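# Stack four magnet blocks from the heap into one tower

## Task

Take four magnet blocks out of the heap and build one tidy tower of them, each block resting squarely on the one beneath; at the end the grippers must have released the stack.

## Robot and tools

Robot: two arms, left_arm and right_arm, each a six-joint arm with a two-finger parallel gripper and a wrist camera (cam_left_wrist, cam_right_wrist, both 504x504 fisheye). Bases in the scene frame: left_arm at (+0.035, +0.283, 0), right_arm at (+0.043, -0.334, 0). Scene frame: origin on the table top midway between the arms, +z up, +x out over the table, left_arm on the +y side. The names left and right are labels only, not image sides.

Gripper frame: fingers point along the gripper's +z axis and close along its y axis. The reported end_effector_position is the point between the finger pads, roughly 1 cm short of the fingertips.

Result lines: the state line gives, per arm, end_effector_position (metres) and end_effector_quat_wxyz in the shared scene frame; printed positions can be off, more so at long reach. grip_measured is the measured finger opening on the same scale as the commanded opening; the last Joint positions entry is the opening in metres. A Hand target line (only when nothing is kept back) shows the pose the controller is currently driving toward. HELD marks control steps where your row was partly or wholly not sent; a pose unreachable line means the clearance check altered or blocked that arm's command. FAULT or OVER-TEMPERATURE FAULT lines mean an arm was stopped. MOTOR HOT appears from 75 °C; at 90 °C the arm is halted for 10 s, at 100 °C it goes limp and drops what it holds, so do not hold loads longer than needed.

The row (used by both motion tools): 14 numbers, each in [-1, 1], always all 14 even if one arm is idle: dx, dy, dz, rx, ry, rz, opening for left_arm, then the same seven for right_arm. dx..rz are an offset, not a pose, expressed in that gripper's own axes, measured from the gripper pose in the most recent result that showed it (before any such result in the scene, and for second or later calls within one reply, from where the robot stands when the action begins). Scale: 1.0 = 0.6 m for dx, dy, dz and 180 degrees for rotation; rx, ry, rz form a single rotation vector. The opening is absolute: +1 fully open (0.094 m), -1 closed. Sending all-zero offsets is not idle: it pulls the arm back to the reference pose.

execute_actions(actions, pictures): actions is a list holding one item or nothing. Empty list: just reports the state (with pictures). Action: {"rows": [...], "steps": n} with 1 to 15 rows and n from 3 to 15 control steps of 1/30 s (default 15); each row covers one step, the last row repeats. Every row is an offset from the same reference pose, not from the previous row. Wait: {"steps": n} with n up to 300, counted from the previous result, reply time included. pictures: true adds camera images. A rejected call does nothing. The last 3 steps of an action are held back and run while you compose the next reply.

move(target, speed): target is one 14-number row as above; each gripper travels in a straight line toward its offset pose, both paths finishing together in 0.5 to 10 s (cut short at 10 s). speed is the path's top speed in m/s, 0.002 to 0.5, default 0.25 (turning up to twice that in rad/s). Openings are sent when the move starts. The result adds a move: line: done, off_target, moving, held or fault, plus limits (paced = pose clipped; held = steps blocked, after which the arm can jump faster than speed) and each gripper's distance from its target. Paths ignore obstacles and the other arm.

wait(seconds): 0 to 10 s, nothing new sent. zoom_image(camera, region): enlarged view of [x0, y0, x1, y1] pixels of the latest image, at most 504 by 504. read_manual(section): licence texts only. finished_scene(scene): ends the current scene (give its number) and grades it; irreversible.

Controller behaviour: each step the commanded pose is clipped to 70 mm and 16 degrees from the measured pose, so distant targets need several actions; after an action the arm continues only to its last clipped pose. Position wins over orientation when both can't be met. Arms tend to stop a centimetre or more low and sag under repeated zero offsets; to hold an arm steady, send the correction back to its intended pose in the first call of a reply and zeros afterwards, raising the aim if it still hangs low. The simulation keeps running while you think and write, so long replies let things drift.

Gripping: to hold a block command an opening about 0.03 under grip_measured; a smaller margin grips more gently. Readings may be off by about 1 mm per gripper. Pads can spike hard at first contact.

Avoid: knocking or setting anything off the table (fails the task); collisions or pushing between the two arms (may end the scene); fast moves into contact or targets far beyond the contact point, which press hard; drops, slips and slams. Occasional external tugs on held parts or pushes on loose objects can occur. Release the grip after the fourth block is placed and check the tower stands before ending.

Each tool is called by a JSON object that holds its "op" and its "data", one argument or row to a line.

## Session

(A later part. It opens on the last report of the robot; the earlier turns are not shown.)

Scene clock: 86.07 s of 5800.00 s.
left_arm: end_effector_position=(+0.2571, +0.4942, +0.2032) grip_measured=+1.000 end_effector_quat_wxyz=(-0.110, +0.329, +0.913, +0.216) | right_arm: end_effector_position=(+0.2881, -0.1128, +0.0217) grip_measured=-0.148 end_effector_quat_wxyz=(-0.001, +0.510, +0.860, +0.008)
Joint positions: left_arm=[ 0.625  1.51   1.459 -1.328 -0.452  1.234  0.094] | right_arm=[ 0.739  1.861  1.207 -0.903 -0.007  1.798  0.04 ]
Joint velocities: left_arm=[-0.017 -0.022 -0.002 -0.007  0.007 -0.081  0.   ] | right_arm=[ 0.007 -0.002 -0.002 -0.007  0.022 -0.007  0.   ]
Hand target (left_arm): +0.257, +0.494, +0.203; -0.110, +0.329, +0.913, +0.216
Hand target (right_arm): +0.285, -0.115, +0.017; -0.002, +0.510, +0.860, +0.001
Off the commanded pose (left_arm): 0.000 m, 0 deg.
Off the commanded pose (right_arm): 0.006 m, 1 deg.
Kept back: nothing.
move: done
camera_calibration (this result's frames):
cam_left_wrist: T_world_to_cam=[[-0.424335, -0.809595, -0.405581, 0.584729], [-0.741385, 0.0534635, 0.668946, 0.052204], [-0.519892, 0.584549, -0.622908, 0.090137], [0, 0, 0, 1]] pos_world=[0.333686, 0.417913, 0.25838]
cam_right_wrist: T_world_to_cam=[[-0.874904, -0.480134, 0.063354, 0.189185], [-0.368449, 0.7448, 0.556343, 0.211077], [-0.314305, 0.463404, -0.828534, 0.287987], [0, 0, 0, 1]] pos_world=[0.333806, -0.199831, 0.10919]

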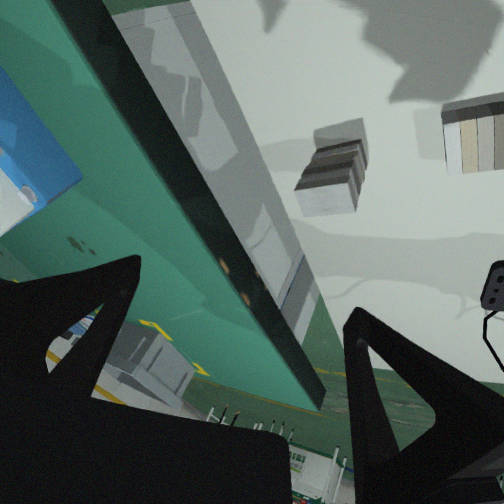

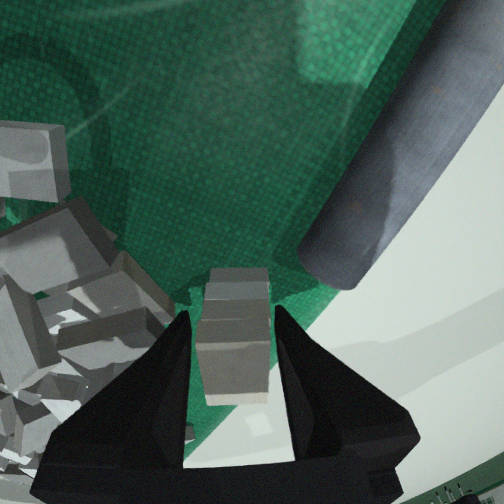

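{"op": "move", "data": {
  "target": [0,0,0,0,0,0,1,0,-0.006,0.008,0.006,0,0,-0.3],
  "speed": 0.04
}}

{"op": "execute_actions", "data": {
  "actions": [
    {"rows":[[0,0,0,0,0,0,1,0,0,0,0,0,0,-0.33],[0,0,0,0,0,0,1,0,0,0,0,0,0,-0.36],[0,0,0,0,0,0,1,0,0,0,0,0,0,-0.39],[0,0,0,0,0,0,1,0,0,0,0,0,0,-0.42],[0,0,0,0,0,0,1,0,0,0,0,0,0,-0.45],[0,0,0,0,0,0,1,0,0,0,0,0,0,-0.47],[0,0,0,0,0,0,1,0,0,0,0,0,0,-0.5]],"steps":15}
  ],
  "pictures": true
}}

Scene clock: 87.00 s of 5800.00 s.
left_arm: end_effector_position=(+0.2571, +0.4942, +0.2032) grip_measured=+1.000 end_effector_quat_wxyz=(-0.110, +0.329, +0.913, +0.216) | right_arm: end_effector_position=(+0.2883, -0.1125, +0.0218) grip_measured=-0.298 end_effector_quat_wxyz=(-0.001, +0.510, +0.860, +0.008)
Joint positions: left_arm=[ 0.625  1.51   1.459 -1.328 -0.452  1.234  0.094] | right_arm=[ 0.739  1.861  1.207 -0.902 -0.007  1.798  0.033]
Joint velocities: left_arm=[ 0.002 -0.012  0.017 -0.051  0.051  0.022  0.   ] | right_arm=[ 0.002 -0.002 -0.002 -0.007 -0.007 -0.037 -0.001]
Hand target (left_arm): +0.257, +0.494, +0.203; -0.110, +0.329, +0.913, +0.216
Hand target (right_arm): +0.285, -0.115, +0.017; -0.006, +0.510, +0.860, -0.000
Off the commanded pose (left_arm): 0.000 m, 0 deg.
Off the commanded pose (right_arm): 0.006 m, 1 deg.
Kept back: nothing.
move: done
camera_calibration (this result's frames):
cam_left_wrist: T_world_to_cam=[[-0.424335, -0.809595, -0.405581, 0.584729], [-0.741385, 0.0534635, 0.668946, 0.052204], [-0.519892, 0.584549, -0.622908, 0.090137], [0, 0, 0, 1]] pos_world=[0.333686, 0.417913, 0.25838]
cam_right_wrist: T_world_to_cam=[[-0.874938, -0.480243, 0.062041, 0.189549], [-0.368809, 0.743914, 0.557291, 0.210864], [-0.313788, 0.464714, -0.827996, 0.287875], [0, 0, 0, 1]] pos_world=[0.333944, -0.199615, 0.109087]

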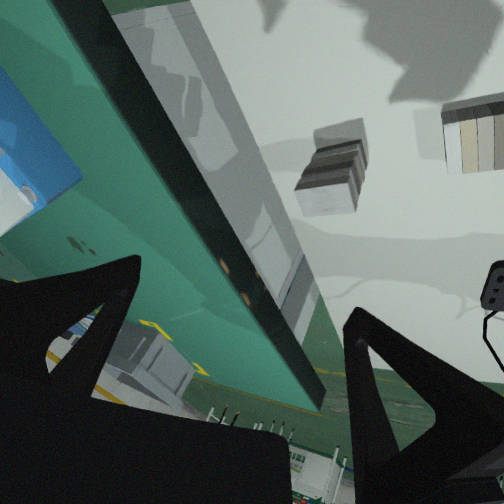

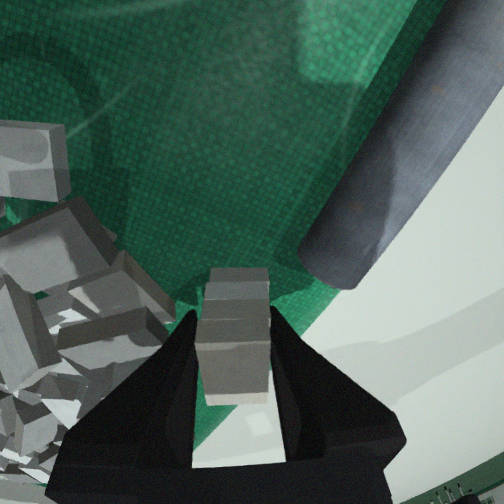

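Scene clock: 87.40 s of 5800.00 s.
left_arm: end_effector_position=(+0.2571, +0.4942, +0.2032) grip_measured=+1.000 end_effector_quat_wxyz=(-0.110, +0.329, +0.913, +0.216) | right_arm: end_effector_position=(+0.2881, -0.1125, +0.0218) grip_measured=-0.463 end_effector_quat_wxyz=(-0.001, +0.510, +0.860, +0.008)
Joint positions: left_arm=[ 0.625  1.51   1.459 -1.328 -0.452  1.234  0.094] | right_arm=[ 0.739  1.861  1.207 -0.902 -0.008  1.798  0.025]
Joint velocities: left_arm=[-0.007 -0.002 -0.007  0.11   0.037 -0.037  0.   ] | right_arm=[ 0.007  0.017 -0.002  0.007  0.037 -0.022 -0.   ]
Steps of this call (steps 1 to 12: the first 12 steps of this action). Readings (end_effector_position):
1: left_arm (+0.2571, +0.4942, +0.2032) | right_arm (+0.2882, -0.1125, +0.0218)
2: left_arm (+0.2571, +0.4942, +0.2032) | right_arm (+0.2882, -0.1125, +0.0218)
4: left_arm (+0.2571, +0.4942, +0.2032) | right_arm (+0.2881, -0.1125, +0.0218)
8: left_arm (+0.2571, +0.4942, +0.2032) | right_arm (+0.2881, -0.1125, +0.0218)
12: the state above
camera_calibration (this result's frames):
cam_left_wrist: T_world_to_cam=[[-0.424335, -0.809595, -0.405581, 0.584729], [-0.741385, 0.0534635, 0.668946, 0.052204], [-0.519892, 0.584549, -0.622908, 0.090137], [0, 0, 0, 1]] pos_world=[0.333686, 0.417913, 0.25838]
cam_right_wrist: T_world_to_cam=[[-0.874902, -0.48025, 0.0624976, 0.18942], [-0.368513, 0.743894, 0.557512, 0.210739], [-0.314237, 0.464737, -0.827813, 0.287972], [0, 0, 0, 1]] pos_world=[0.333876, -0.19963, 0.109059]

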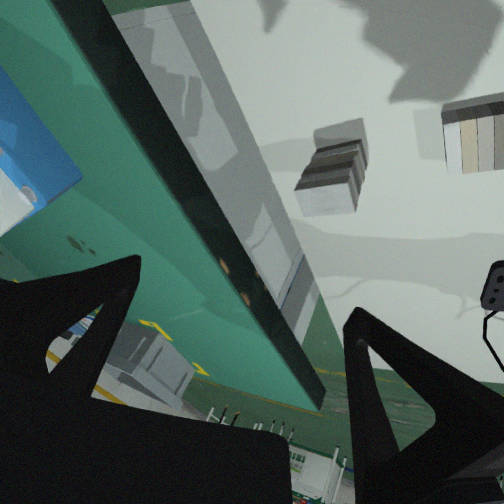

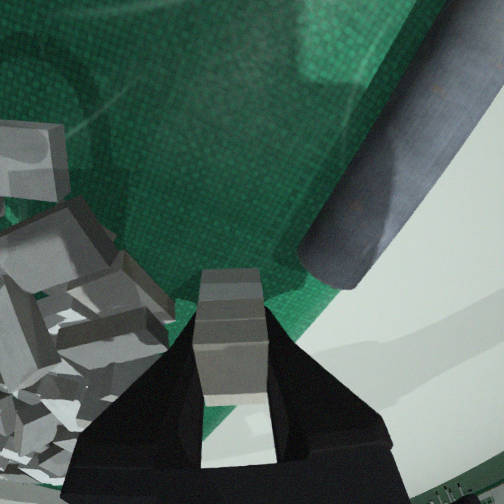

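{"op": "move", "data": {
  "target": [0,0,0,0,0,0,1,0,0,0,0,0,0,-0.05]
}}

{"op": "move", "data": {
  "target": [0,0,0,0,0,0,1,0,0.004,-0.1,0,0,0,-0.05],
  "speed": 0.15
}}

{"op": "zoom_image", "data": {
  "camera": "cam_right_wrist",
  "region": [150,190,310,350]
}}

Scene clock: 89.53 s of 5800.00 s.
left_arm: end_effector_position=(+0.2571, +0.4942, +0.2032) grip_measured=+1.000 end_effector_quat_wxyz=(-0.110, +0.329, +0.913, +0.216) | right_arm: end_effector_position=(+0.2881, -0.1125, +0.0218) grip_measured=-0.052 end_effector_quat_wxyz=(-0.001, +0.510, +0.860, +0.008)
Joint positions: left_arm=[ 0.625  1.51   1.459 -1.328 -0.452  1.234  0.094] | right_arm=[ 0.739  1.861  1.207 -0.902 -0.008  1.798  0.045]
Joint velocities: left_arm=[-0.002 -0.007 -0.007 -0.007  0.095  0.051  0.   ] | right_arm=[-0.002 -0.007 -0.002  0.022 -0.051  0.022 -0.   ]
Hand target (left_arm): +0.257, +0.494, +0.203; -0.110, +0.329, +0.913, +0.216
Hand target (right_arm): +0.288, -0.113, +0.022; -0.001, +0.510, +0.860, +0.008
Off your previous action's commanded pose (left_arm): 0.000 m, 0 deg at its last step (step 3 of this call).
Off your previous action's commanded pose (right_arm): 0.000 m, 0 deg at its last step (step 3 of this call).
Off the commanded pose (left_arm): 0.000 m, 0 deg.
Off the commanded pose (right_arm): 0.000 m, 0 deg.
Kept back: nothing.
move: done
camera_calibration (this result's frames):
cam_left_wrist: T_world_to_cam=[[-0.424335, -0.809595, -0.405581, 0.584729], [-0.741385, 0.0534635, 0.668946, 0.052204], [-0.519892, 0.584549, -0.622908, 0.090137], [0, 0, 0, 1]] pos_world=[0.333686, 0.417913, 0.25838]
cam_right_wrist: T_world_to_cam=[[-0.874902, -0.48025, 0.0624976, 0.18942], [-0.368513, 0.743894, 0.557512, 0.210739], [-0.314237, 0.464737, -0.827813, 0.287972], [0, 0, 0, 1]] pos_world=[0.333876, -0.19963, 0.109059]

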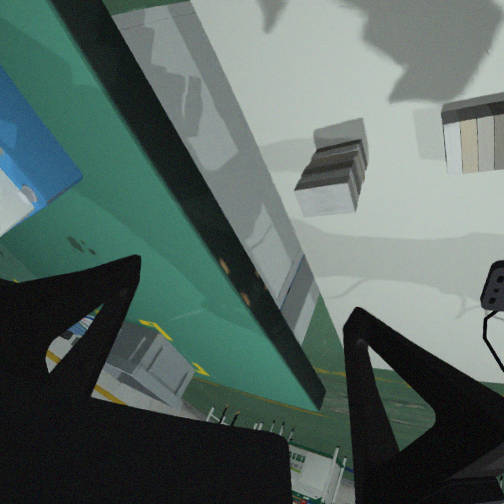

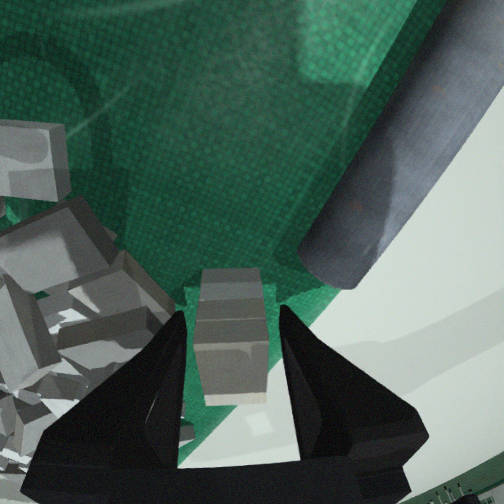

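Scene clock: 90.60 s of 5800.00 s.
left_arm: end_effector_position=(+0.2571, +0.4942, +0.2032) grip_measured=+1.000 end_effector_quat_wxyz=(-0.110, +0.329, +0.913, +0.216) | right_arm: end_effector_position=(+0.2866, -0.1137, +0.0718) grip_measured=-0.052 end_effector_quat_wxyz=(-0.004, +0.510, +0.860, +0.000)
Joint positions: left_arm=[ 0.625  1.51   1.459 -1.328 -0.452  1.234  0.094] | right_arm=[ 0.739  1.81   1.351 -1.114 -0.008  1.798  0.045]
Joint velocities: left_arm=[ 0.002 -0.007  0.007  0.11  -0.051 -0.022  0.   ] | right_arm=[-0.002 -0.017 -0.002 -0.066 -0.037  0.022  0.001]
Hand target (left_arm): +0.257, +0.494, +0.203; -0.110, +0.329, +0.913, +0.216
Hand target (right_arm): +0.289, -0.112, +0.082; -0.001, +0.510, +0.860, +0.009
Off the commanded pose (left_arm): 0.000 m, 0 deg.
Off the commanded pose (right_arm): 0.011 m, 1 deg.
Kept back: nothing.
move: off_target (right_arm)
camera_calibration (this result's frames):
cam_left_wrist: T_world_to_cam=[[-0.424335, -0.809595, -0.405581, 0.584729], [-0.741385, 0.0534635, 0.668946, 0.052204], [-0.519892, 0.584549, -0.622908, 0.090137], [0, 0, 0, 1]] pos_world=[0.333686, 0.417913, 0.25838]
cam_right_wrist: T_world_to_cam=[[-0.873975, -0.479463, 0.0792681, 0.183005], [-0.361255, 0.750087, 0.553953, 0.182091], [-0.325058, 0.455505, -0.828766, 0.33163], [0, 0, 0, 1]] pos_world=[0.333522, -0.199899, 0.159467]

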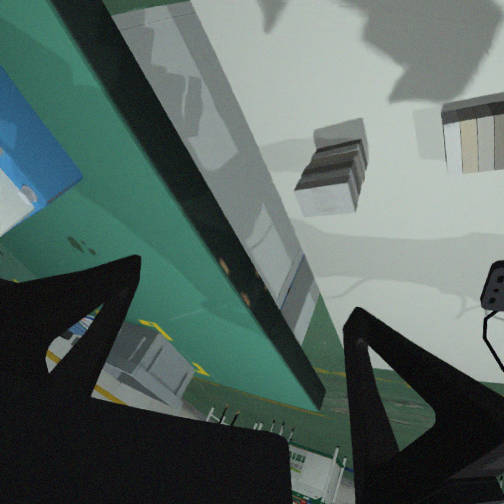

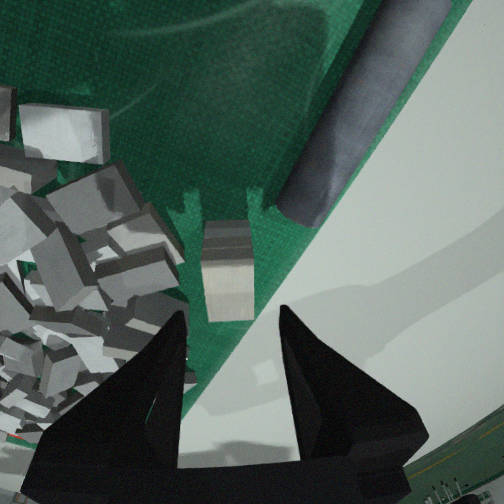

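Region (150, 190, 310, 350) of cam_right_wrist's 504x504 image, scaled by 3.150, with more detail than that image has.

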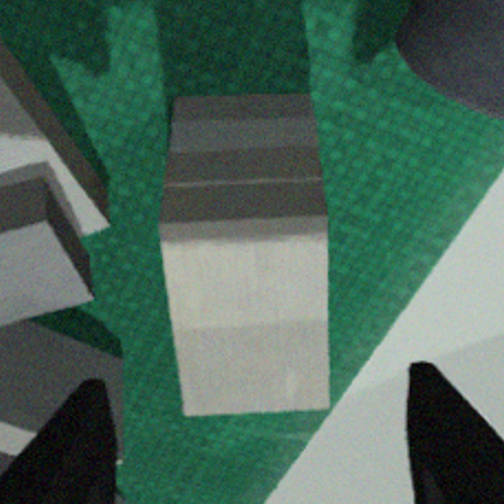

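{"op": "finished_scene", "data": {
  "scene": 2
}}

The scene is finished: the task was done.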